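## Task

Remove the masking tape roll from the closet and set it on the desk. Close the closet door completely. The two other items must stay on the closet shelves. The robot must not tip over or finish leaning. Anything that stays put only because the robot is holding it does not count.

## Robot and tools

ROBOT. A Hello Robot Stretch 3 with one arm. It has a two-wheeled base (0.33 m long, 0.34 m wide), a lift that slides up a mast, and a telescoping arm that reaches out to the robot's right side. The arm cannot move forward or back, so the base must drive to shift the gripper in that direction. Turning in place pivots about a point 0.05 m behind the front edge, midway between the wheels. With the arm pulled in and the wrist folded, a turn sweeps a circle of radius 0.28 m; an unfolded, level wrist reaches past that circle. A loose object may occasionally get a brief external nudge.

FRAMES. Base frame: origin on the floor between the drive wheels, x forward, y to the left, z up. hand_pose is reported in this frame, at the point where closed fingertips meet. With all wrist joints at zero, that frame's x points up, y points along the arm back toward the mast, and z points to the rear. The odometry frame is the base frame as it stood when the scene began.

execute_actions. Argument "actions": a list holding zero or one action. An empty list only reports state and images. An action may contain:
- "base": exactly one key. translate_m is a relative drive in metres along the current heading, forward positive, -1 to 1. rotate_rad is a relative turn in place in radians, counter-clockwise (left) positive, -3.2 to 3.2. No sideways motion. The offset counts from the pose in the latest reported state.
- "joints": absolute targets, keyed by name: lift_m 0 to 1.1 (arm height); arm_m 0 to 0.52 (extension); wrist_yaw_rad -1.345 to 4.42 (0 along the arm, positive toward the front, 3.0 folded over the base); wrist_pitch_rad -1.57 to 0.451 (0 level, negative tips the fingers down); wrist_roll_rad -2.911 to 2.911 (0 means fingers side by side and level); gripper_m -0.089 to 0.179 (larger is wider; the real fingertip gap is about 0.007 m less near closed, 0.025 m less fully open, and zero below 0.007); head_pan_rad -3.953 to 1.73 (0 forward, positive left, -1.57 along the arm); head_tilt_rad -1.53 to 0.419 (negative down). Done tolerances: ±0.004 for lift, arm and gripper, ±0.02 for yaw, roll and head, ±0.05 for pitch.
- "contact_limits": {"arm_m": effort percent, 1 to 100}; the arm stops with contact_stop when its effort hits that level (negative when retracting). It also caps holding force until the next action; values above the maximum are trimmed.
All motions in an action start together; each lasts at most 15 s. Joints you omit may still be driving toward old targets. Unknown keys or out-of-range values cause a refusal with no motion. If a result reports a stop, further motion, wait and finished_scene calls in that same reply are skipped. "cameras": list of head_camera, nav_camera, wrist_camera or all; omitted or null gives all, [] gives none.

wait: "seconds" 0 to 10; commands nothing and returns state and images.
zoom_image: "camera" plus "region" [x0, y0, x1, y1] in pixels from the top-left of that camera's newest full image, no larger than 504 by 504.
finished_scene: "scene" is the current scene's number; it ends the scene permanently and reports success. The goal must hold after the robot settles. Replying with no tool call ends everything.

RESULTS. joint_positions; base_status and joint_status per motion: done (for the base, wheels turned the full amount, slip included), off_target (stopped short, may still push), contact_stop, time_out, torque_fault (after the last three the old target is dropped). on_its_own covers uncommanded joints; its "held at" is the held target, not the actual position. motor_effort: percent of maximum, positive toward increasing joint values, bracketed peak for the last action; readings carry fixed offsets and noise. Positive wheel effort drives forward. lidar_m: 12 distances in 30-degree sectors, first straight ahead, counter-clockwise (4th left, 7th behind, 10th right), from a plane 0.17 m above the floor, range 0.15 to 12 m, "-" for nothing; it misses glass, low items, thin legs, and parts hidden by the robot. wrist_depth_mm (45 to 1000) and head_depth_mm (280 to 4000, image sideways): 7x7 grids of median depth. base_odometry counts wheel turns, heading -3.142 to 3.142 left positive; turned_by_wheels and turned_by_imu give rotation since the last result; base_tilt in degrees, forward and right positive, with a few degrees of fixed bias. pictures lists image order. Calibration lines give K, distortion and T_world_to_cam mapping the base frame to each camera; head_camera and nav_camera move with the head joints, wrist_camera with the gripper.

SPEED. Fast base motion (0.30 m/s, 1.9 rad/s) only when stowed: lift_m under 0.30, arm_m under 0.03, wrist_yaw_rad over 2.54. Otherwise 0.10 m/s and 0.63 rad/s.

GRIPPING. Command gripper_m smaller than the object to hold it; lower squeezes harder, though a stall guard may weaken the grip. Release by going at least 0.02 above where contact began. Readings do not confirm a grasp; check images.

SAFETY. Fold or unfold the wrist only with lift_m 0.32 to 0.95, wrist_pitch_rad -0.4 and roll near 0; once folded the lift may go to 0.25. With yaw below -0.4, keep pitch at -0.5 or lower. Arm and lift stop and go limp on firm contact; a limp lift may sag under load or keep pressing. Base, wrist and head never stop on contact; wrist servos overloaded for seconds shut off for 10 s. Pushing on something rigid with the gripper above about 0.45 m, repeated pushes, driving while hooked on something fixed, or snagging furniture (worst in reverse) can tip the robot; back out in small steps, free the gripper, and lower the lift to about 0.2 if it stays tilted. Avoid drops, slams, hard hits and heavy pushing. Shorter total robot motion is better.

Each tool is called after "Call:" as name([rows], argument=value, ...), one row to a line, values as JSON.

## Session

Call:
execute_actions(actions=[])

Scene clock: 0.00 s.
base_odometry: x=+0.000 y=+0.000 heading=+0.000 (m, m, rad; odometry frame)
turned_by_wheels: +0.000 (rad since the last result)
turned_by_imu: +0.000 (rad since the last result)
base_tilt: forward=-1.9 right=+1.8 (deg)
lidar_m: 1.82 2.30 2.29 2.63 2.46 1.96 1.72 1.48 1.48 1.69 1.58 1.56
head_depth_mm: 1596 1645 1652 1662 1666 1679 1677 / 1708 1791 1808 1816 1829 1830 1849 / 1680 1961 1964 1979 1995 2010 2006 / 1905 2875 3108 3123 3111 3022 2208 / 1920 2755 2852 2832 2815 2805 2246 / 1892 2528 2582 2553 2572 2588 2236 / 1901 2397 2390 2392 2375 2371 2243
base_status: not commanded
joint_positions: lift_m=+0.337 arm_m=-0.002 wrist_yaw_rad=+2.870 wrist_pitch_rad=-0.533 wrist_roll_rad=+0.018 gripper_m=+0.037 head_pan_rad=+0.007 head_tilt_rad=-0.023
joint_status: not commanded
motor_effort: left_wheel=+1 right_wheel=+1 lift_m=+28 arm_m=+0 wrist_yaw_rad=+0 wrist_pitch_rad=+5 wrist_roll_rad=+0 gripper_m=+0 head_pan_rad=+0 head_tilt_rad=+1 (%)
hand_pose: x=+0.0347 y=+0.0578 z=+0.3245 quat_wxyz=(+0.278, +0.707, +0.090, +0.644) (m; base frame)
wrist_depth_mm: - - - - - - - / - 996 - - - - - / 766 786 785 799 805 812 839 / 649 - 651 661 674 670 681 / 551 541 577 569 573 577 585 / 485 500 - 487 490 504 504 / - - - 437 441 440 447
pictures: head_camera (sideways: a quarter turn clockwise sets it upright), nav_camera (sideways: a quarter turn counterclockwise sets it upright), wrist_camera
Images, in order (width x height): head_camera 896x504, nav_camera 672x504, wrist_camera 644x364.

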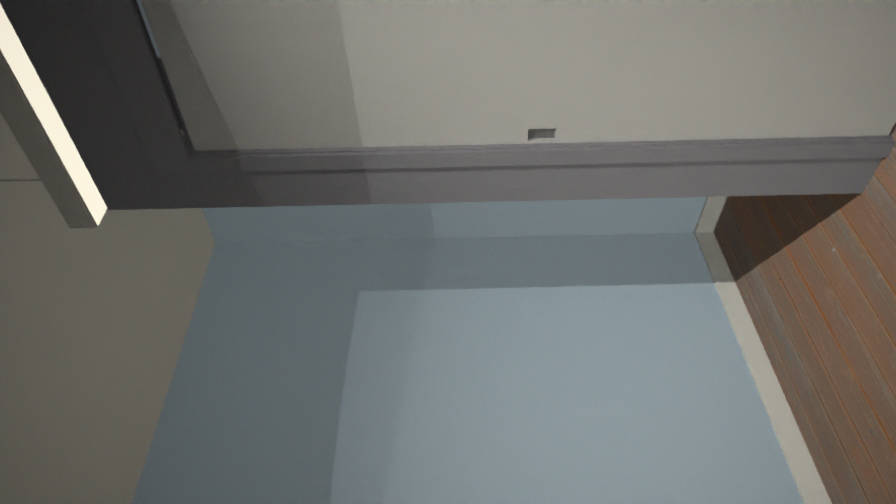

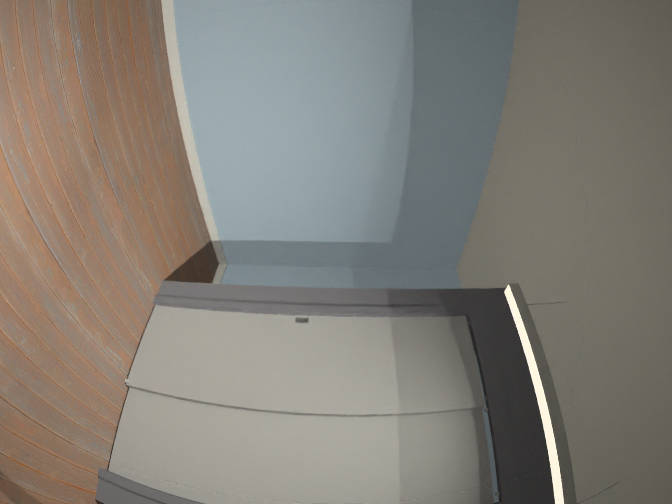

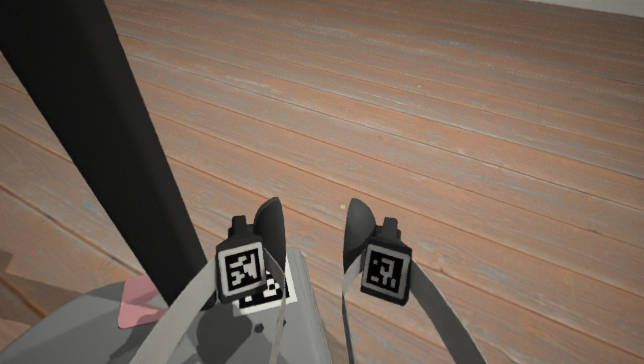

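Call:
execute_actions([
  {"joints":{"head_pan_rad":-0.6,"head_tilt_rad":-0.2}},
], cameras=["head_camera","nav_camera"])

Call:
execute_actions([
  {"joints":{"head_pan_rad":-2.4,"head_tilt_rad":-0.3}},
], cameras=["nav_camera"])

Scene clock: 1.20 s.
base_odometry: x=+0.000 y=+0.000 heading=+0.000 (m, m, rad; odometry frame)
turned_by_wheels: +0.000 (rad since the last result)
turned_by_imu: +0.000 (rad since the last result)
base_tilt: forward=-1.9 right=+1.8 (deg)
lidar_m: 1.82 2.30 2.30 2.63 2.46 1.96 1.72 1.48 1.48 1.69 1.58 1.56
head_depth_mm: 1345 1398 1452 1500 1554 1991 1648 / 1371 1412 1459 1511 1578 1621 1652 / 1448 1503 1549 1608 1669 1732 1729 / 1480 1535 1587 1634 1704 1778 1735 / 1508 1572 1622 1679 1742 1802 1752 / 1504 1558 1621 1674 1743 1809 1750 / 1545 1591 1647 1707 1793 1844 1753
base_status: not commanded
joint_positions: lift_m=+0.337 arm_m=-0.002 wrist_yaw_rad=+2.870 wrist_pitch_rad=-0.533 wrist_roll_rad=+0.018 gripper_m=+0.037 head_pan_rad=-0.593 head_tilt_rad=-0.197
joint_status: all done
motor_effort: left_wheel=+1(1) right_wheel=+0(1) lift_m=+27(27) arm_m=+0(0) wrist_yaw_rad=+0(0) wrist_pitch_rad=+4(4) wrist_roll_rad=+0(0) gripper_m=+0(0) head_pan_rad=-3(27) head_tilt_rad=-1(14) (%)
hand_pose: x=+0.0347 y=+0.0578 z=+0.3245 quat_wxyz=(+0.278, +0.707, +0.090, +0.644) (m; base frame)
wrist_depth_mm: - - - - - - - / - 983 - - - - - / 753 799 783 791 816 824 838 / 644 - 660 670 680 669 679 / 549 539 580 562 586 574 578 / 485 495 - 487 491 504 505 / - - - 437 437 446 445
pictures: head_camera (sideways: a quarter turn clockwise sets it upright), nav_camera (sideways: a quarter turn counterclockwise sets it upright)
camera_calibration (this result's frames):
head_camera: T_world_to_cam=[[-0.141316, 0.111639, -0.98365, 1.30459], [0.526297, 0.850045, 0.0208653, -0.0237637], [0.838476, -0.514743, -0.17888, 0.192412], [0, 0, 0, 1]] pos_world=[0.0355328, -0.0264, 1.31817]
nav_camera: T_world_to_cam=[[0.201342, -0.108233, 0.973523, -1.22609], [-0.514637, -0.857336, 0.01112, 0.0434574], [0.833433, -0.50325, -0.228319, 0.248644], [0, 0, 0, 1]] pos_world=[0.0619999, 0.0296837, 1.24991]
Images, in order (width x height): head_camera 896x504, nav_camera 672x504.

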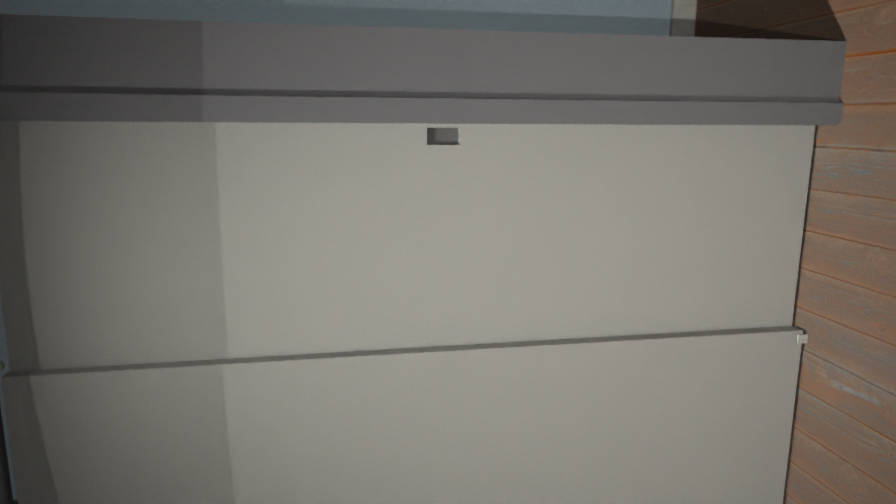

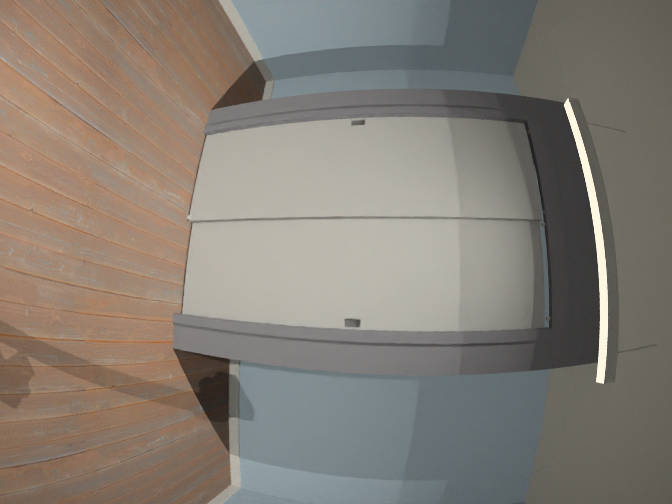

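Scene clock: 2.67 s.
base_odometry: x=+0.000 y=+0.000 heading=+0.000 (m, m, rad; odometry frame)
turned_by_wheels: +0.000 (rad since the last result)
turned_by_imu: +0.000 (rad since the last result)
base_tilt: forward=-2.0 right=+1.8 (deg)
lidar_m: 1.82 2.29 2.30 2.62 2.46 1.96 1.71 1.48 1.48 1.69 1.58 1.57
head_depth_mm: 1280 1344 1408 1489 1573 1678 1531 / 1285 1349 1418 1501 1584 1698 1538 / 1283 1347 1418 1496 1582 1694 1546 / 1275 1338 1412 1489 1582 1688 1553 / 1271 1334 1409 1486 1574 1681 1564 / 1271 1325 1402 1473 1559 1661 1562 / 1256 1326 1391 1477 1566 1654 1581
base_status: not commanded
joint_positions: lift_m=+0.337 arm_m=-0.002 wrist_yaw_rad=+2.870 wrist_pitch_rad=-0.533 wrist_roll_rad=+0.018 gripper_m=+0.037 head_pan_rad=-2.393 head_tilt_rad=-0.296
joint_status: all done
motor_effort: left_wheel=+0(1) right_wheel=+1(0) lift_m=+28(27) arm_m=+0(0) wrist_yaw_rad=+0(0) wrist_pitch_rad=+4(4) wrist_roll_rad=+0(0) gripper_m=+0(0) head_pan_rad=-3(28) head_tilt_rad=-1(9) (%)
hand_pose: x=+0.0347 y=+0.0578 z=+0.3245 quat_wxyz=(+0.278, +0.707, +0.090, +0.644) (m; base frame)
wrist_depth_mm: - - - - - - - / - - 1000 - - - - / 766 812 792 809 806 812 848 / 640 - 657 663 665 675 681 / 552 542 580 564 584 573 581 / 485 499 - 488 491 498 505 / - - - 440 436 444 447
pictures: nav_camera (sideways: a quarter turn counterclockwise sets it upright)
camera_calibration (this result's frames):
nav_camera: T_world_to_cam=[[-0.220835, -0.23625, 0.946265, -1.1879], [-0.718601, 0.695397, 0.00591317, 0.0514814], [-0.659427, -0.678681, -0.323338, 0.38142], [0, 0, 0, 1]] pos_world=[0.0261821, -0.0575802, 1.24709]
Images, in order (width x height): nav_camera 672x504.

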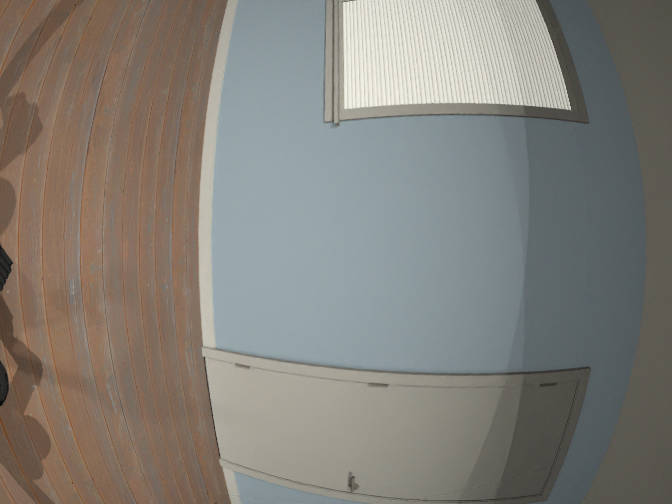

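Call:
execute_actions([
  {"joints":{"head_pan_rad":1.7,"head_tilt_rad":-0.3}},
], cameras=["nav_camera","head_camera"])

Scene clock: 5.50 s.
base_odometry: x=+0.000 y=+0.000 heading=+0.000 (m, m, rad; odometry frame)
turned_by_wheels: +0.000 (rad since the last result)
turned_by_imu: +0.001 (rad since the last result)
base_tilt: forward=-2.0 right=+1.8 (deg)
lidar_m: 1.82 2.30 2.29 2.63 2.46 1.96 1.72 1.48 1.48 1.69 1.58 1.56
head_depth_mm: 2359 2452 2537 2650 2651 1959 1532 / 2559 2710 2832 2957 2752 1980 1529 / 2868 2993 3141 3315 2775 1974 1549 / 2719 2854 3014 3184 2782 1994 1550 / 2572 2659 2781 2905 2830 2026 1565 / 2387 2479 2573 2709 2714 2025 1564 / 2242 2343 2443 2558 - - -
base_status: not commanded
joint_positions: lift_m=+0.337 arm_m=-0.002 wrist_yaw_rad=+2.870 wrist_pitch_rad=-0.533 wrist_roll_rad=+0.018 gripper_m=+0.037 head_pan_rad=+1.693 head_tilt_rad=-0.296
joint_status: all done
motor_effort: left_wheel=+1(1) right_wheel=+0(0) lift_m=+27(27) arm_m=+0(0) wrist_yaw_rad=+0(0) wrist_pitch_rad=+4(5) wrist_roll_rad=+0(0) gripper_m=-1(0) head_pan_rad=+2(31) head_tilt_rad=+0(2) (%)
hand_pose: x=+0.0347 y=+0.0578 z=+0.3245 quat_wxyz=(+0.278, +0.707, +0.090, +0.644) (m; base frame)
wrist_depth_mm: - - - - - - - / - - 999 - - - - / 758 797 797 810 814 823 844 / 654 - 660 661 668 680 675 / 555 537 579 570 573 573 577 / 487 498 - 485 488 499 505 / - - - 435 441 445 444
pictures: head_camera (sideways: a quarter turn clockwise sets it upright), nav_camera (sideways: a quarter turn counterclockwise sets it upright)
camera_calibration (this result's frames):
head_camera: T_world_to_cam=[[0.0200281, -0.275557, -0.961076, 1.27409], [-0.987229, -0.157402, 0.0245566, -0.0193339], [-0.158042, 0.948311, -0.27519, 0.323846], [0, 0, 0, 1]] pos_world=[0.00657675, 0.0409336, 1.31409]
nav_camera: T_world_to_cam=[[-0.0617919, 0.317434, 0.946265, -1.18887], [0.984718, 0.174059, 0.00591316, 0.0410911], [-0.162828, 0.932169, -0.323338, 0.378391], [0, 0, 0, 1]] pos_world=[-0.052313, 0.0175125, 1.24709]
Images, in order (width x height): head_camera 896x504, nav_camera 672x504.

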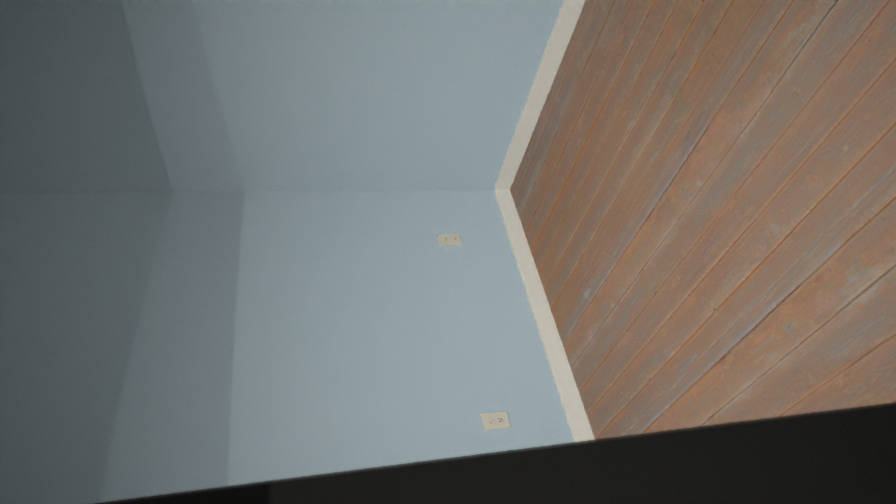

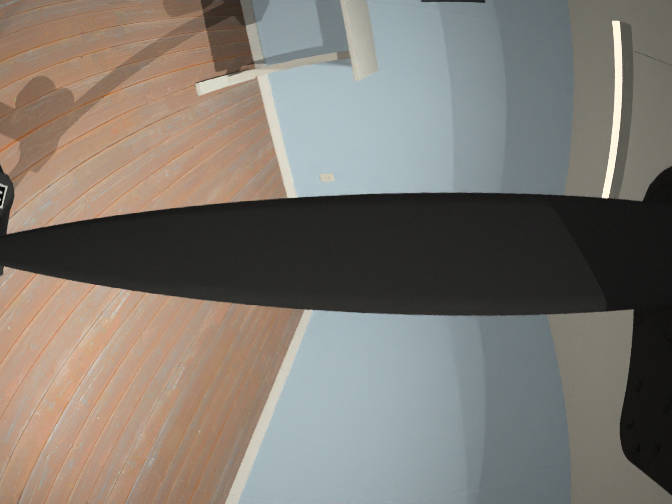

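Call:
execute_actions([
  {"base":{"rotate_rad":-0.76},"joints":{"head_pan_rad":0,"head_tilt_rad":-0.4,"lift_m":0.27,"wrist_yaw_rad":3.0}},
], cameras=[])

Call:
execute_actions([
  {"base":{"translate_m":1.0}},
], cameras=["nav_camera"])

Call:
execute_actions([
  {"base":{"rotate_rad":1.57},"joints":{"head_pan_rad":-1.57,"head_tilt_rad":-0.5}},
])

Scene clock: 8.40 s.
base_odometry: x=+0.000 y=+0.000 heading=-0.760 (m, m, rad; odometry frame)
turned_by_wheels: -0.760 (rad since the last result)
turned_by_imu: -0.771 (rad since the last result)
base_tilt: forward=-2.2 right=+1.8 (deg)
lidar_m: 1.57 1.70 2.38 2.30 2.38 2.56 1.97 2.10 1.53 1.48 1.53 2.09
head_depth_mm: 1947 2088 2229 2395 2296 1752 1402 / 1946 2092 2227 2406 2298 1753 1413 / 1319 1414 1510 1632 1783 1764 1417 / 1354 1453 1569 1687 1832 1773 1418 / 1388 1477 1581 1717 1859 1776 1434 / 1390 1484 1596 1731 1864 1796 1426 / 1392 1480 1571 1683 1809 1801 1446
base_status: done
joint_positions: lift_m=+0.270 arm_m=-0.002 wrist_yaw_rad=+2.999 wrist_pitch_rad=-0.534 wrist_roll_rad=+0.018 gripper_m=+0.037 head_pan_rad=+0.007 head_tilt_rad=-0.396
joint_status: all done
motor_effort: left_wheel=+4(12) right_wheel=-3(8) lift_m=+20(24) arm_m=+0(0) wrist_yaw_rad=+1(1) wrist_pitch_rad=+5(5) wrist_roll_rad=+0(0) gripper_m=+1(0) head_pan_rad=-3(30) head_tilt_rad=+0(8) (%)
hand_pose: x=+0.0084 y=+0.0631 z=+0.2578 quat_wxyz=(+0.236, +0.699, +0.136, +0.661) (m; base frame)
wrist_depth_mm: - - - - - - - / 836 - 861 865 874 904 918 / 659 668 678 676 700 697 699 / 550 554 574 566 573 581 583 / 472 500 - - 495 486 493 / - - - - 418 431 428 / - - - - 376 376 379
pictures: none
No camera images: the call's "cameras" was empty. Leave "cameras" out to get every camera's image.

Scene clock: 13.50 s.
base_odometry: x=+0.725 y=-0.689 heading=-0.760 (m, m, rad; odometry frame)
turned_by_wheels: +0.000 (rad since the last result)
turned_by_imu: +0.002 (rad since the last result)
base_tilt: forward=-2.0 right=+1.9 (deg)
lidar_m: 0.56 0.66 0.83 2.29 2.39 3.26 2.97 2.10 1.54 1.48 1.53 0.59
head_depth_mm: 445 475 510 550 605 671 1333 / 447 478 512 552 599 655 721 / 445 474 508 547 593 648 716 / 446 477 517 609 661 722 804 / 507 541 580 626 679 743 817 / 508 542 582 628 682 748 823 / 510 544 584 630 686 748 827
base_status: done
joint_positions: lift_m=+0.270 arm_m=-0.002 wrist_yaw_rad=+2.999 wrist_pitch_rad=-0.534 wrist_roll_rad=+0.018 gripper_m=+0.037 head_pan_rad=+0.007 head_tilt_rad=-0.396
joint_status: not commanded
motor_effort: left_wheel=+3(13) right_wheel=-3(6) lift_m=+21(20) arm_m=+0(0) wrist_yaw_rad=+1(1) wrist_pitch_rad=+5(5) wrist_roll_rad=+0(0) gripper_m=+0(0) head_pan_rad=-3(3) head_tilt_rad=-2(1) (%)
hand_pose: x=+0.0084 y=+0.0631 z=+0.2578 quat_wxyz=(+0.236, +0.699, +0.136, +0.661) (m; base frame)
wrist_depth_mm: - - - - - 806 629 / 831 - 855 859 872 803 632 / 656 663 683 678 691 703 648 / 549 556 572 569 577 575 582 / 472 502 - - 494 487 499 / - - - - 423 425 432 / - - - - 376 379 379
pictures: nav_camera (sideways: a quarter turn counterclockwise sets it upright)
camera_calibration (this result's frames):
nav_camera: T_world_to_cam=[[0.415221, 0.0256071, 0.90936, -1.14362], [0.0602443, -0.998183, 0.000600274, 0.0536476], [0.907723, 0.0545345, -0.41601, 0.49246], [0, 0, 0, 1]] pos_world=[0.0246042, 0.0559788, 1.2448]
Images, in order (width x height): nav_camera 672x504.

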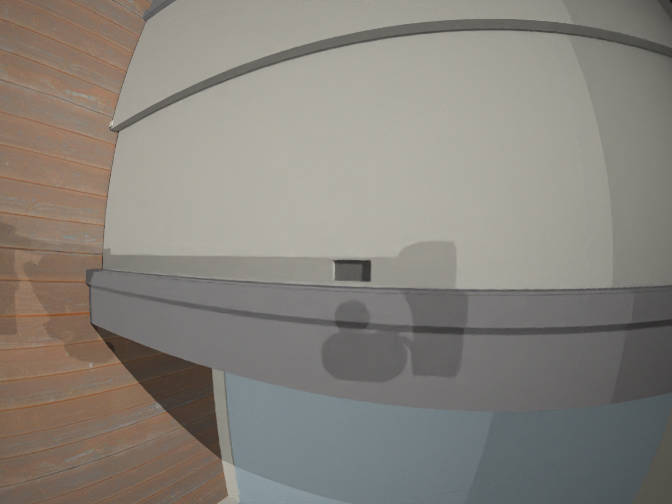

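Scene clock: 15.67 s.
base_odometry: x=+0.725 y=-0.689 heading=+0.810 (m, m, rad; odometry frame)
turned_by_wheels: +1.570 (rad since the last result)
turned_by_imu: +1.593 (rad since the last result)
base_tilt: forward=-2.0 right=+1.8 (deg)
lidar_m: 2.29 2.38 3.30 3.47 2.09 1.53 1.48 1.54 0.59 0.55 0.66 0.84
head_depth_mm: 446 483 527 581 659 1450 1277 / 447 486 530 584 648 730 836 / 442 479 524 577 641 721 838 / 453 528 581 653 723 811 930 / 506 549 599 661 737 833 953 / 507 551 603 664 740 835 958 / 509 551 603 665 743 841 960
base_status: done
joint_positions: lift_m=+0.270 arm_m=-0.002 wrist_yaw_rad=+2.999 wrist_pitch_rad=-0.534 wrist_roll_rad=+0.018 gripper_m=+0.037 head_pan_rad=-1.563 head_tilt_rad=-0.495
joint_status: all done
motor_effort: left_wheel=-3(10) right_wheel=+4(13) lift_m=+21(20) arm_m=+0(0) wrist_yaw_rad=+1(1) wrist_pitch_rad=+5(5) wrist_roll_rad=+0(0) gripper_m=+0(0) head_pan_rad=-2(33) head_tilt_rad=-1(14) (%)
hand_pose: x=+0.0084 y=+0.0631 z=+0.2578 quat_wxyz=(+0.236, +0.699, +0.136, +0.661) (m; base frame)
wrist_depth_mm: - - - - - - - / 831 - 844 844 867 894 923 / 663 673 674 679 685 699 710 / 550 549 569 567 572 579 583 / 471 500 - - 497 491 495 / - - - - 416 428 433 / - - - - 376 378 380
pictures: head_camera (sideways: a quarter turn clockwise sets it upright), nav_camera (sideways: a quarter turn counterclockwise sets it upright), wrist_camera
camera_calibration (this result's frames):
head_camera: T_world_to_cam=[[0.0100605, 0.459881, -0.887923, 1.17867], [0.998777, 0.0383673, 0.031188, -0.0400746], [0.04841, -0.887151, -0.458933, 0.561705], [0, 0, 0, 1]] pos_world=[0.000975505, -0.0421953, 1.30561]
nav_camera: T_world_to_cam=[[0.0266308, -0.502414, 0.864217, -1.08236], [-0.998135, -0.0608719, -0.00463046, 0.0669133], [0.0549329, -0.862482, -0.503098, 0.610983], [0, 0, 0, 1]] pos_world=[0.0620496, -0.0127589, 1.24309]
wrist_camera: T_world_to_cam=[[0.987945, -0.154762, 0.00373597, -0.00293096], [-0.100461, -0.659293, -0.745144, 0.259859], [0.117783, 0.735786, -0.666893, 0.286517], [0, 0, 0, 1]] pos_world=[-0.00474551, -0.039945, 0.384719]
Images, in order (width x height): head_camera 896x504, nav_camera 672x504, wrist_camera 644x364.

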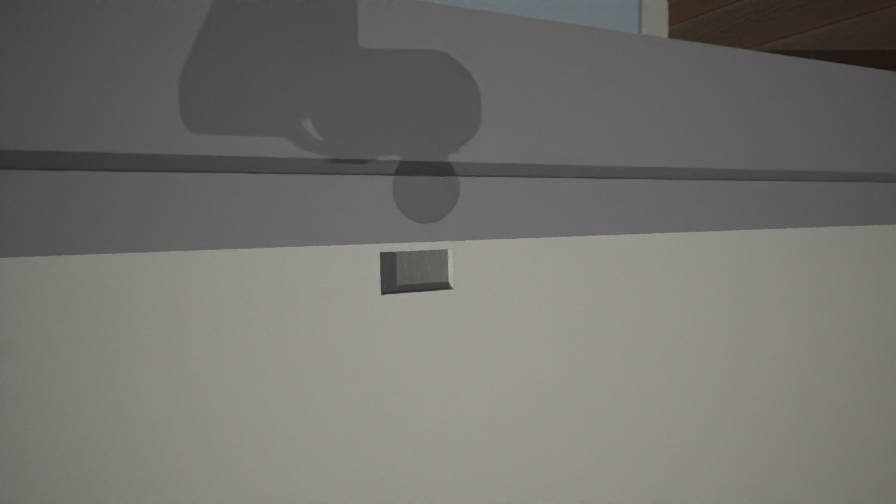

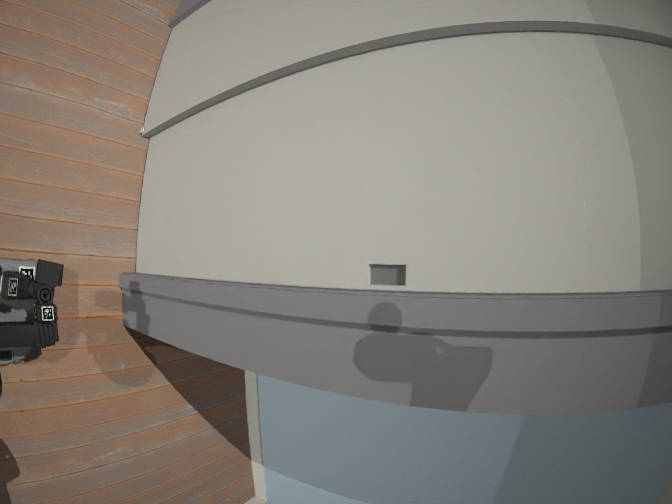

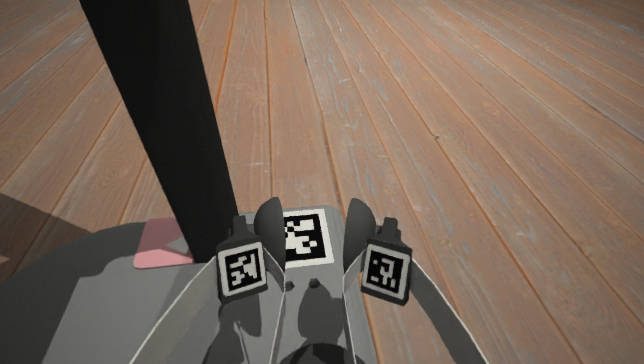

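Call:
execute_actions([
  {"joints":{"lift_m":0.9,"wrist_pitch_rad":-0.4}},
], cameras=[])

Call:
execute_actions([
  {"joints":{"wrist_yaw_rad":0,"gripper_m":0.0}},
], cameras=[])

Call:
execute_actions([
  {"joints":{"wrist_pitch_rad":0,"lift_m":0.93}},
])

Scene clock: 22.63 s.
base_odometry: x=+0.725 y=-0.689 heading=+0.810 (m, m, rad; odometry frame)
turned_by_wheels: +0.000 (rad since the last result)
turned_by_imu: +0.002 (rad since the last result)
base_tilt: forward=-2.0 right=+1.8 (deg)
lidar_m: 2.29 2.39 3.28 3.47 2.09 1.53 1.48 1.54 0.59 0.56 0.66 0.83
head_depth_mm: 447 485 527 581 657 1444 - / 448 484 530 583 651 728 819 / 442 479 524 577 641 719 808 / 453 528 583 652 722 812 907 / 506 548 600 661 736 831 932 / 507 550 600 665 739 836 959 / 509 552 603 666 742 837 964
base_status: not commanded
joint_positions: lift_m=+0.900 arm_m=-0.002 wrist_yaw_rad=+2.999 wrist_pitch_rad=-0.422 wrist_roll_rad=+0.018 gripper_m=+0.037 head_pan_rad=-1.563 head_tilt_rad=-0.495
joint_status: all done
motor_effort: left_wheel=-3(3) right_wheel=+4(4) lift_m=+33(34) arm_m=+0(0) wrist_yaw_rad=+1(1) wrist_pitch_rad=+9(11) wrist_roll_rad=+0(0) gripper_m=+0(0) head_pan_rad=-3(3) head_tilt_rad=-2(2) (%)
hand_pose: x=+0.0106 y=+0.0786 z=+0.9114 quat_wxyz=(+0.198, +0.706, +0.097, +0.673) (m; base frame)
wrist_depth_mm: - - - - - - - / - - - - - - - / - - - - - - - / - - - - - - - / - - - - - - - / - - - - - - - / - - - - - - -
pictures: none
No camera images: the call's "cameras" was empty. Leave "cameras" out to get every camera's image.

Scene clock: 25.13 s.
base_odometry: x=+0.725 y=-0.689 heading=+0.810 (m, m, rad; odometry frame)
turned_by_wheels: +0.000 (rad since the last result)
turned_by_imu: +0.001 (rad since the last result)
base_tilt: forward=-2.0 right=+1.7 (deg)
lidar_m: 2.30 2.39 3.30 3.48 2.09 1.53 1.48 1.53 0.59 0.55 0.66 0.84
head_depth_mm: 445 484 527 580 656 1451 - / 448 485 529 584 648 720 820 / 442 480 524 576 642 702 - / 453 528 581 651 722 819 951 / 505 548 600 662 736 832 952 / 507 551 603 663 740 833 960 / 509 552 604 665 743 841 964
base_status: not commanded
joint_positions: lift_m=+0.900 arm_m=-0.002 wrist_yaw_rad=+0.002 wrist_pitch_rad=-0.422 wrist_roll_rad=+0.018 gripper_m=+0.000 head_pan_rad=-1.563 head_tilt_rad=-0.495
joint_status: all done
motor_effort: left_wheel=-3(3) right_wheel=+5(4) lift_m=+33(33) arm_m=+0(1) wrist_yaw_rad=-1(2) wrist_pitch_rad=+9(9) wrist_roll_rad=+0(0) gripper_m=-2(79) head_pan_rad=-3(3) head_tilt_rad=-3(2) (%)
hand_pose: x=-0.0211 y=-0.3669 z=+0.9114 quat_wxyz=(+0.685, +0.148, -0.697, -0.149) (m; base frame)
wrist_depth_mm: 350 347 347 283 289 299 980 / 381 383 382 311 319 - - / 423 427 424 344 354 - - / 476 479 476 391 398 - - / 543 541 544 - 453 - - / 637 632 632 546 - - - / 713 753 765 634 685 - -
pictures: none
No camera images: the call's "cameras" was empty. Leave "cameras" out to get every camera's image.

Scene clock: 26.20 s.
base_odometry: x=+0.725 y=-0.689 heading=+0.810 (m, m, rad; odometry frame)
turned_by_wheels: +0.000 (rad since the last result)
turned_by_imu: +0.000 (rad since the last result)
base_tilt: forward=-2.0 right=+1.8 (deg)
lidar_m: 2.30 2.38 3.30 3.47 2.09 1.53 1.48 1.53 0.59 0.56 0.66 0.84
head_depth_mm: 446 483 528 581 659 750 - / 447 485 529 584 639 - - / 442 479 523 577 - - - / 453 527 582 652 732 827 946 / 505 549 600 661 736 832 955 / 507 550 601 663 740 837 962 / 508 553 603 665 745 839 966
base_status: not commanded
joint_positions: lift_m=+0.930 arm_m=-0.002 wrist_yaw_rad=+0.002 wrist_pitch_rad=-0.027 wrist_roll_rad=+0.018 gripper_m=+0.000 head_pan_rad=-1.563 head_tilt_rad=-0.495
joint_status: all done
motor_effort: left_wheel=-3(3) right_wheel=+5(4) lift_m=+33(36) arm_m=+0(0) wrist_yaw_rad=+0(1) wrist_pitch_rad=+11(11) wrist_roll_rad=+0(0) gripper_m=-2(3) head_pan_rad=-3(3) head_tilt_rad=-1(3) (%)
hand_pose: x=-0.0211 y=-0.3985 z=+1.0374 quat_wxyz=(+0.701, +0.010, -0.713, -0.009) (m; base frame)
wrist_depth_mm: 352 351 354 285 296 960 975 / 364 364 367 297 307 988 - / 379 379 379 311 317 - - / 394 392 396 322 333 - - / 409 412 411 - 347 - - / 432 428 434 353 361 - - / 449 450 455 376 376 - -
pictures: head_camera (sideways: a quarter turn clockwise sets it upright), nav_camera (sideways: a quarter turn counterclockwise sets it upright), wrist_camera
camera_calibration (this result's frames):
head_camera: T_world_to_cam=[[0.0100603, 0.459882, -0.887923, 1.17867], [0.998777, 0.0383676, 0.031188, -0.0400746], [0.0484103, -0.887151, -0.458933, 0.561705], [0, 0, 0, 1]] pos_world=[0.000975521, -0.0421953, 1.30561]
nav_camera: T_world_to_cam=[[0.026631, -0.502414, 0.864217, -1.08236], [-0.998135, -0.0608722, -0.00463047, 0.0669133], [0.0549332, -0.862482, -0.503098, 0.610983], [0, 0, 0, 1]] pos_world=[0.0620496, -0.0127589, 1.24309]
wrist_camera: T_world_to_cam=[[-0.999935, 0.0110822, -0.00284126, -0.017162], [0.00521949, 0.220906, -0.975281, 1.1252], [-0.0101806, -0.975232, -0.220949, 0.00237876], [0, 0, 0, 1]] pos_world=[-0.0230096, -0.246052, 1.09786]
Images, in order (width x height): head_camera 896x504, nav_camera 672x504, wrist_camera 644x364.

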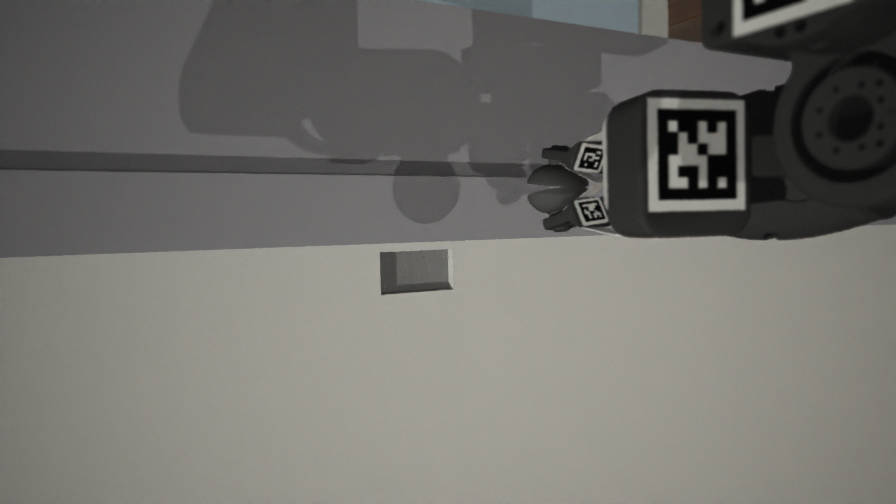

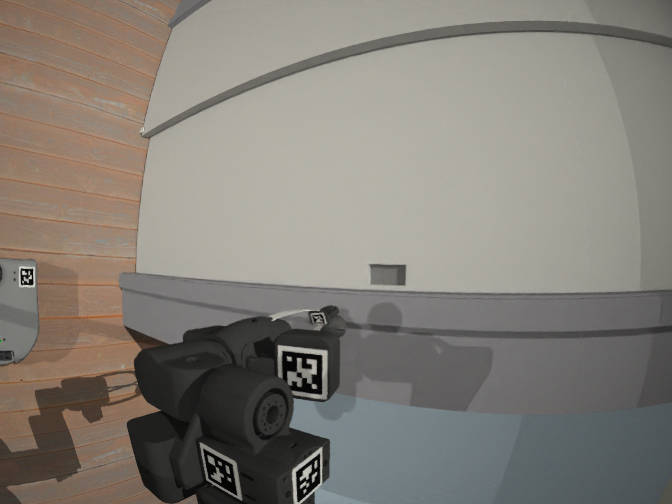

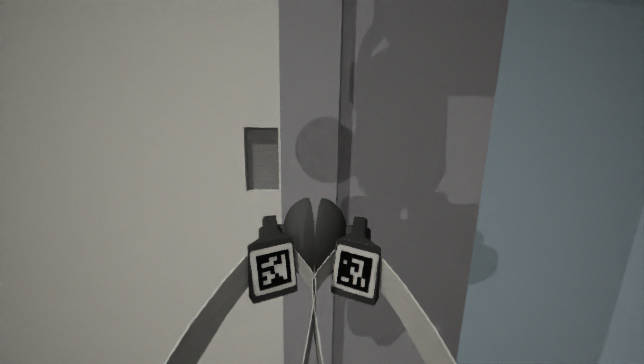

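Call:
execute_actions([
  {"base":{"translate_m":0.072},"joints":{"arm_m":0.14,"wrist_roll_rad":1.57,"lift_m":0.935}},
], cameras=["head_camera","wrist_camera"])

Scene clock: 28.83 s.
base_odometry: x=+0.775 y=-0.637 heading=+0.810 (m, m, rad; odometry frame)
turned_by_wheels: +0.000 (rad since the last result)
turned_by_imu: +0.001 (rad since the last result)
base_tilt: forward=-2.0 right=+1.9 (deg)
lidar_m: 2.22 2.31 3.17 2.98 2.17 1.61 1.55 1.61 0.59 0.56 0.66 0.83
head_depth_mm: 444 483 528 565 - - 833 / 435 472 517 559 - 746 837 / 498 540 588 640 - - 906 / 504 547 598 660 723 827 946 / 505 549 599 661 737 834 954 / 507 550 603 663 739 837 958 / 508 552 604 667 743 839 962
base_status: done
joint_positions: lift_m=+0.935 arm_m=+0.140 wrist_yaw_rad=+0.001 wrist_pitch_rad=-0.025 wrist_roll_rad=+1.569 gripper_m=+0.000 head_pan_rad=-1.563 head_tilt_rad=-0.495
joint_status: all done
motor_effort: left_wheel=-3(4) right_wheel=+4(9) lift_m=+33(36) arm_m=+3(4) wrist_yaw_rad=-1(1) wrist_pitch_rad=+10(10) wrist_roll_rad=+0(2) gripper_m=-2(2) head_pan_rad=-3(3) head_tilt_rad=-2(2) (%)
hand_pose: x=-0.0211 y=-0.5403 z=+1.0425 quat_wxyz=(+0.001, +0.000, -1.000, -0.013) (m; base frame)
wrist_depth_mm: 161 162 165 169 172 175 178 / 154 156 159 161 165 168 171 / 159 161 164 166 170 173 176 / 238 242 247 262 255 262 267 / 247 250 254 - 266 272 277 / 256 260 262 273 276 283 288 / 266 270 277 282 286 292 301
pictures: head_camera (sideways: a quarter turn clockwise sets it upright), wrist_camera
camera_calibration (this result's frames):
head_camera: T_world_to_cam=[[0.0100876, 0.459881, -0.887923, 1.17867], [0.998779, 0.0383083, 0.031188, -0.0400747], [0.0483576, -0.887154, -0.458933, 0.561705], [0, 0, 0, 1]] pos_world=[0.000973016, -0.042195, 1.30561]
wrist_camera: T_world_to_cam=[[-0.0170027, 0.0386838, -0.999107, 1.05867], [0.980785, 0.194878, -0.00914557, 0.160855], [0.19435, -0.980064, -0.0412539, -0.320357], [0, 0, 0, 1]] pos_world=[-0.0775022, -0.386271, 1.04598]
Images, in order (width x height): head_camera 896x504, wrist_camera 644x364.

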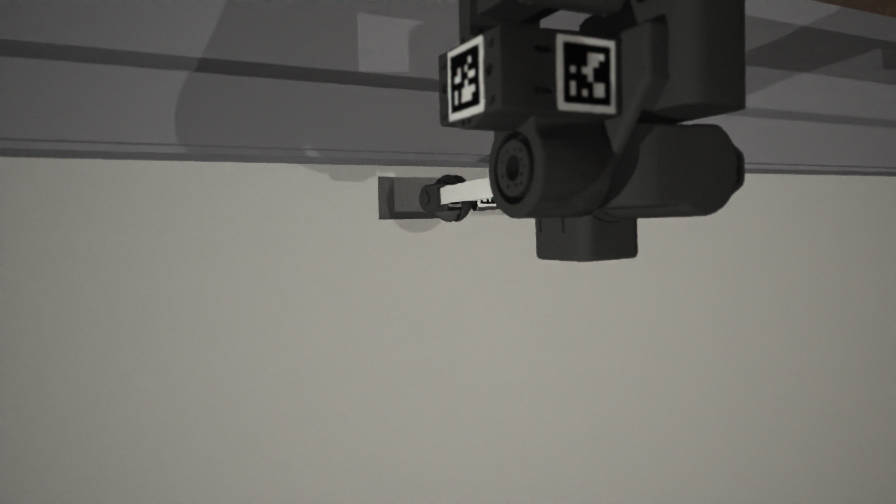

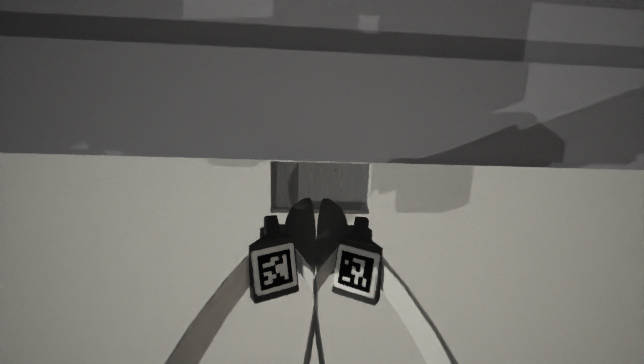

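Call:
execute_actions([
  {"base":{"translate_m":-0.006},"joints":{"arm_m":0.19}},
], cameras=["head_camera","wrist_camera"])

Call:
execute_actions([
  {"joints":{"arm_m":0.25},"contact_limits":{"arm_m":10}},
], cameras=["head_camera","wrist_camera"])

Scene clock: 30.70 s.
base_odometry: x=+0.771 y=-0.641 heading=+0.810 (m, m, rad; odometry frame)
turned_by_wheels: +0.000 (rad since the last result)
turned_by_imu: +0.000 (rad since the last result)
base_tilt: forward=-2.0 right=+1.9 (deg)
lidar_m: 2.23 2.31 3.20 2.97 2.16 1.60 1.54 1.60 0.59 0.56 0.66 0.84
head_depth_mm: 446 483 527 561 - 730 833 / 436 472 516 - - 731 835 / 497 532 579 572 - 802 905 / 505 547 598 658 747 828 951 / 505 548 600 661 735 832 955 / 507 550 600 663 739 833 955 / 509 552 604 667 743 840 963
base_status: done
joint_positions: lift_m=+0.935 arm_m=+0.190 wrist_yaw_rad=+0.001 wrist_pitch_rad=-0.025 wrist_roll_rad=+1.569 gripper_m=+0.000 head_pan_rad=-1.563 head_tilt_rad=-0.495
joint_status: all done
motor_effort: left_wheel=-2(7) right_wheel=+4(6) lift_m=+33(33) arm_m=+3(3) wrist_yaw_rad=-1(1) wrist_pitch_rad=+10(10) wrist_roll_rad=+0(1) gripper_m=-3(2) head_pan_rad=-3(3) head_tilt_rad=-2(1) (%)
hand_pose: x=-0.0211 y=-0.5903 z=+1.0425 quat_wxyz=(+0.001, +0.000, -1.000, -0.013) (m; base frame)
wrist_depth_mm: 116 117 120 122 124 127 129 / 108 109 112 113 115 117 120 / 112 113 115 117 119 121 124 / 115 117 119 121 124 126 128 / 196 200 203 - 213 215 220 / 202 206 209 217 220 223 229 / 210 214 220 222 228 233 237
pictures: head_camera (sideways: a quarter turn clockwise sets it upright), wrist_camera
camera_calibration (this result's frames):
head_camera: T_world_to_cam=[[0.0100877, 0.459881, -0.887923, 1.17867], [0.998779, 0.0383081, 0.031188, -0.0400747], [0.0483574, -0.887154, -0.458933, 0.561705], [0, 0, 0, 1]] pos_world=[0.000973006, -0.042195, 1.30561]
wrist_camera: T_world_to_cam=[[-0.0169018, 0.0386714, -0.999109, 1.06061], [0.9808, 0.194808, -0.00905189, 0.170478], [0.194284, -0.980079, -0.0412215, -0.369405], [0, 0, 0, 1]] pos_world=[-0.0775091, -0.436272, 1.04598]
Images, in order (width x height): head_camera 896x504, wrist_camera 644x364.

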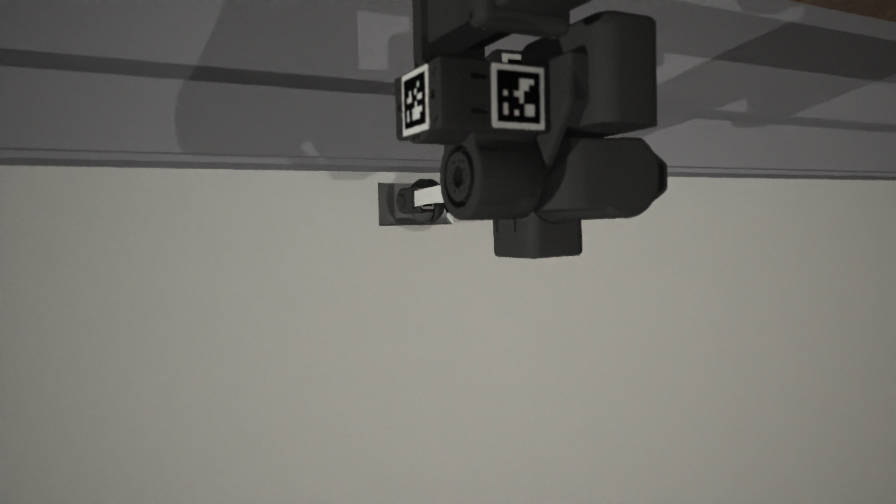

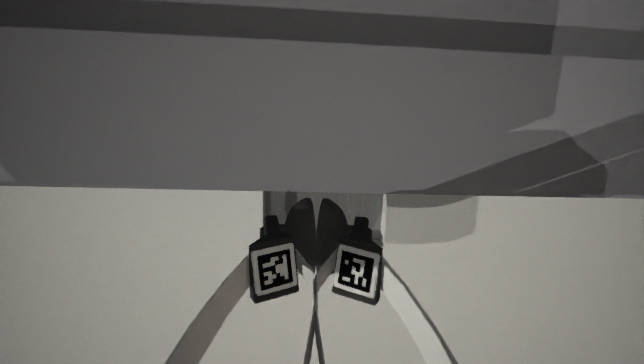

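Scene clock: 32.33 s.
base_odometry: x=+0.771 y=-0.641 heading=+0.810 (m, m, rad; odometry frame)
turned_by_wheels: +0.000 (rad since the last result)
turned_by_imu: -0.001 (rad since the last result)
base_tilt: forward=-2.0 right=+1.7 (deg)
lidar_m: 2.23 2.31 3.18 2.97 2.17 1.61 1.54 1.61 0.59 0.56 0.66 0.83
head_depth_mm: 447 484 529 - 670 728 835 / 436 473 516 - 672 726 838 / 493 534 582 - - 797 907 / 506 549 600 660 748 832 952 / 508 550 602 661 741 837 960 / 508 551 604 665 741 840 961 / 510 553 605 667 744 843 968
base_status: not commanded
joint_positions: lift_m=+0.935 arm_m=+0.224 wrist_yaw_rad=+0.004 wrist_pitch_rad=-0.025 wrist_roll_rad=+1.569 gripper_m=+0.000 head_pan_rad=-1.563 head_tilt_rad=-0.495
joint_status: arm_m contact_stop (moved +0.034 of +0.060)
on_its_own: arm_m is slack since a contact_stop, until your next command for it (your +0.250 is given up)
motor_effort: left_wheel=-1(4) right_wheel=+2(7) lift_m=+32(33) arm_m=+0(8) wrist_yaw_rad=-3(4) wrist_pitch_rad=+10(11) wrist_roll_rad=+0(0) gripper_m=-2(2) head_pan_rad=-3(3) head_tilt_rad=-1(1) (%)
contact_limits: arm_m 10 (drawing in: default 24, maximum 40; extending or still: default 34, maximum 55)
hand_pose: x=-0.0203 y=-0.6245 z=+1.0426 quat_wxyz=(+0.001, +0.002, -1.000, -0.013) (m; base frame)
wrist_depth_mm: - 76 77 79 81 82 95 / - 78 79 81 82 84 85 / - 81 82 84 85 87 88 / - 83 85 86 88 90 92 / 164 166 169 89 178 179 184 / 170 173 176 181 184 187 192 / 177 179 184 187 190 195 199
pictures: head_camera (sideways: a quarter turn clockwise sets it upright), wrist_camera
camera_calibration (this result's frames):
head_camera: T_world_to_cam=[[0.0101288, 0.46056, -0.887571, 1.17821], [0.998783, 0.0381836, 0.0312114, -0.0401051], [0.0482654, -0.886807, -0.459612, 0.56259], [0, 0, 0, 1]] pos_world=[0.000968777, -0.0421973, 1.30557]
wrist_camera: T_world_to_cam=[[-0.0169649, 0.0385905, -0.999111, 1.06195], [0.980141, 0.198096, -0.00899138, 0.178289], [0.197573, -0.979423, -0.0411848, -0.402712], [0, 0, 0, 1]] pos_world=[-0.077168, -0.470725, 1.04603]
Images, in order (width x height): head_camera 896x504, wrist_camera 644x364.

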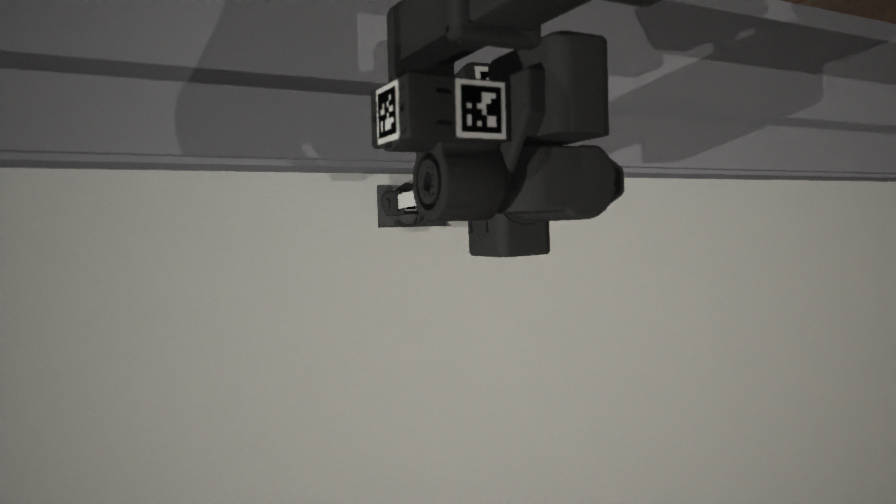

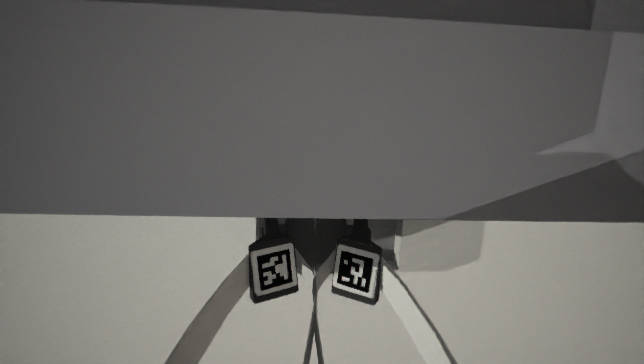

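Call:
execute_actions([
  {"base":{"translate_m":0.06},"joints":{"arm_m":0.224}},
], cameras=["head_camera","wrist_camera"])

Scene clock: 34.07 s.
base_odometry: x=+0.812 y=-0.597 heading=+0.810 (m, m, rad; odometry frame)
turned_by_wheels: +0.000 (rad since the last result)
turned_by_imu: +0.001 (rad since the last result)
base_tilt: forward=-2.0 right=+1.7 (deg)
lidar_m: 2.17 2.24 3.09 2.97 2.22 1.67 1.60 1.66 0.58 0.57 0.66 0.84
head_depth_mm: 438 471 515 - 666 729 834 / 1059 596 603 - 670 740 835 / 516 560 614 - - 861 1222 / 505 548 599 660 745 833 954 / 507 551 601 662 739 832 959 / 509 552 604 666 743 840 965 / 510 553 605 669 745 843 970
base_status: done
joint_positions: lift_m=+0.935 arm_m=+0.224 wrist_yaw_rad=+0.008 wrist_pitch_rad=-0.025 wrist_roll_rad=+1.569 gripper_m=+0.000 head_pan_rad=-1.563 head_tilt_rad=-0.495
joint_status: all done
motor_effort: left_wheel=+1(17) right_wheel=+0(34) lift_m=+32(32) arm_m=+0(1) wrist_yaw_rad=-5(35) wrist_pitch_rad=+10(10) wrist_roll_rad=+0(0) gripper_m=-2(2) head_pan_rad=-3(3) head_tilt_rad=-2(2) (%)
hand_pose: x=-0.0194 y=-0.6245 z=+1.0427 quat_wxyz=(+0.001, +0.004, -1.000, -0.013) (m; base frame)
wrist_depth_mm: 126 114 109 105 101 97 96 / 492 692 552 788 482 773 202 / 490 754 792 825 589 850 641 / 159 162 166 178 174 176 181 / 164 166 170 - 178 180 184 / 170 172 175 181 184 188 191 / 177 179 184 187 190 195 200
pictures: head_camera (sideways: a quarter turn clockwise sets it upright), wrist_camera
camera_calibration (this result's frames):
head_camera: T_world_to_cam=[[0.0101288, 0.46056, -0.887571, 1.17821], [0.998783, 0.0381836, 0.0312114, -0.0401051], [0.0482654, -0.886807, -0.459612, 0.56259], [0, 0, 0, 1]] pos_world=[0.000968777, -0.0421973, 1.30557]
wrist_camera: T_world_to_cam=[[-0.0170974, 0.0382138, -0.999123, 1.06182], [0.979426, 0.201602, -0.00904963, 0.17962], [0.201079, -0.978722, -0.0408744, -0.402663], [0, 0, 0, 1]] pos_world=[-0.0768032, -0.470883, 1.04606]
Images, in order (width x height): head_camera 896x504, wrist_camera 644x364.

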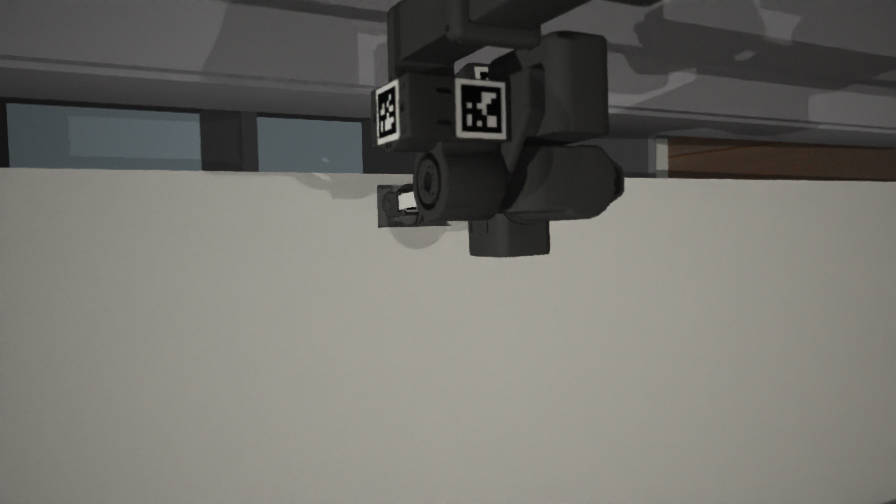

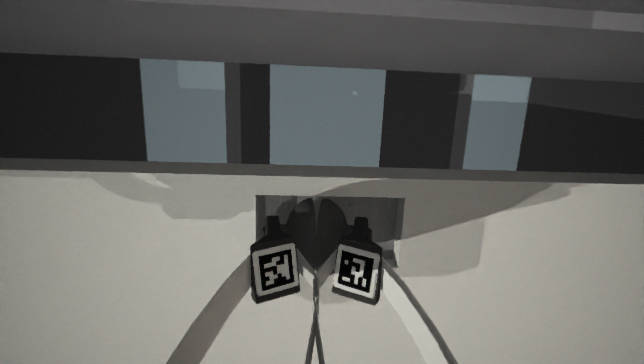

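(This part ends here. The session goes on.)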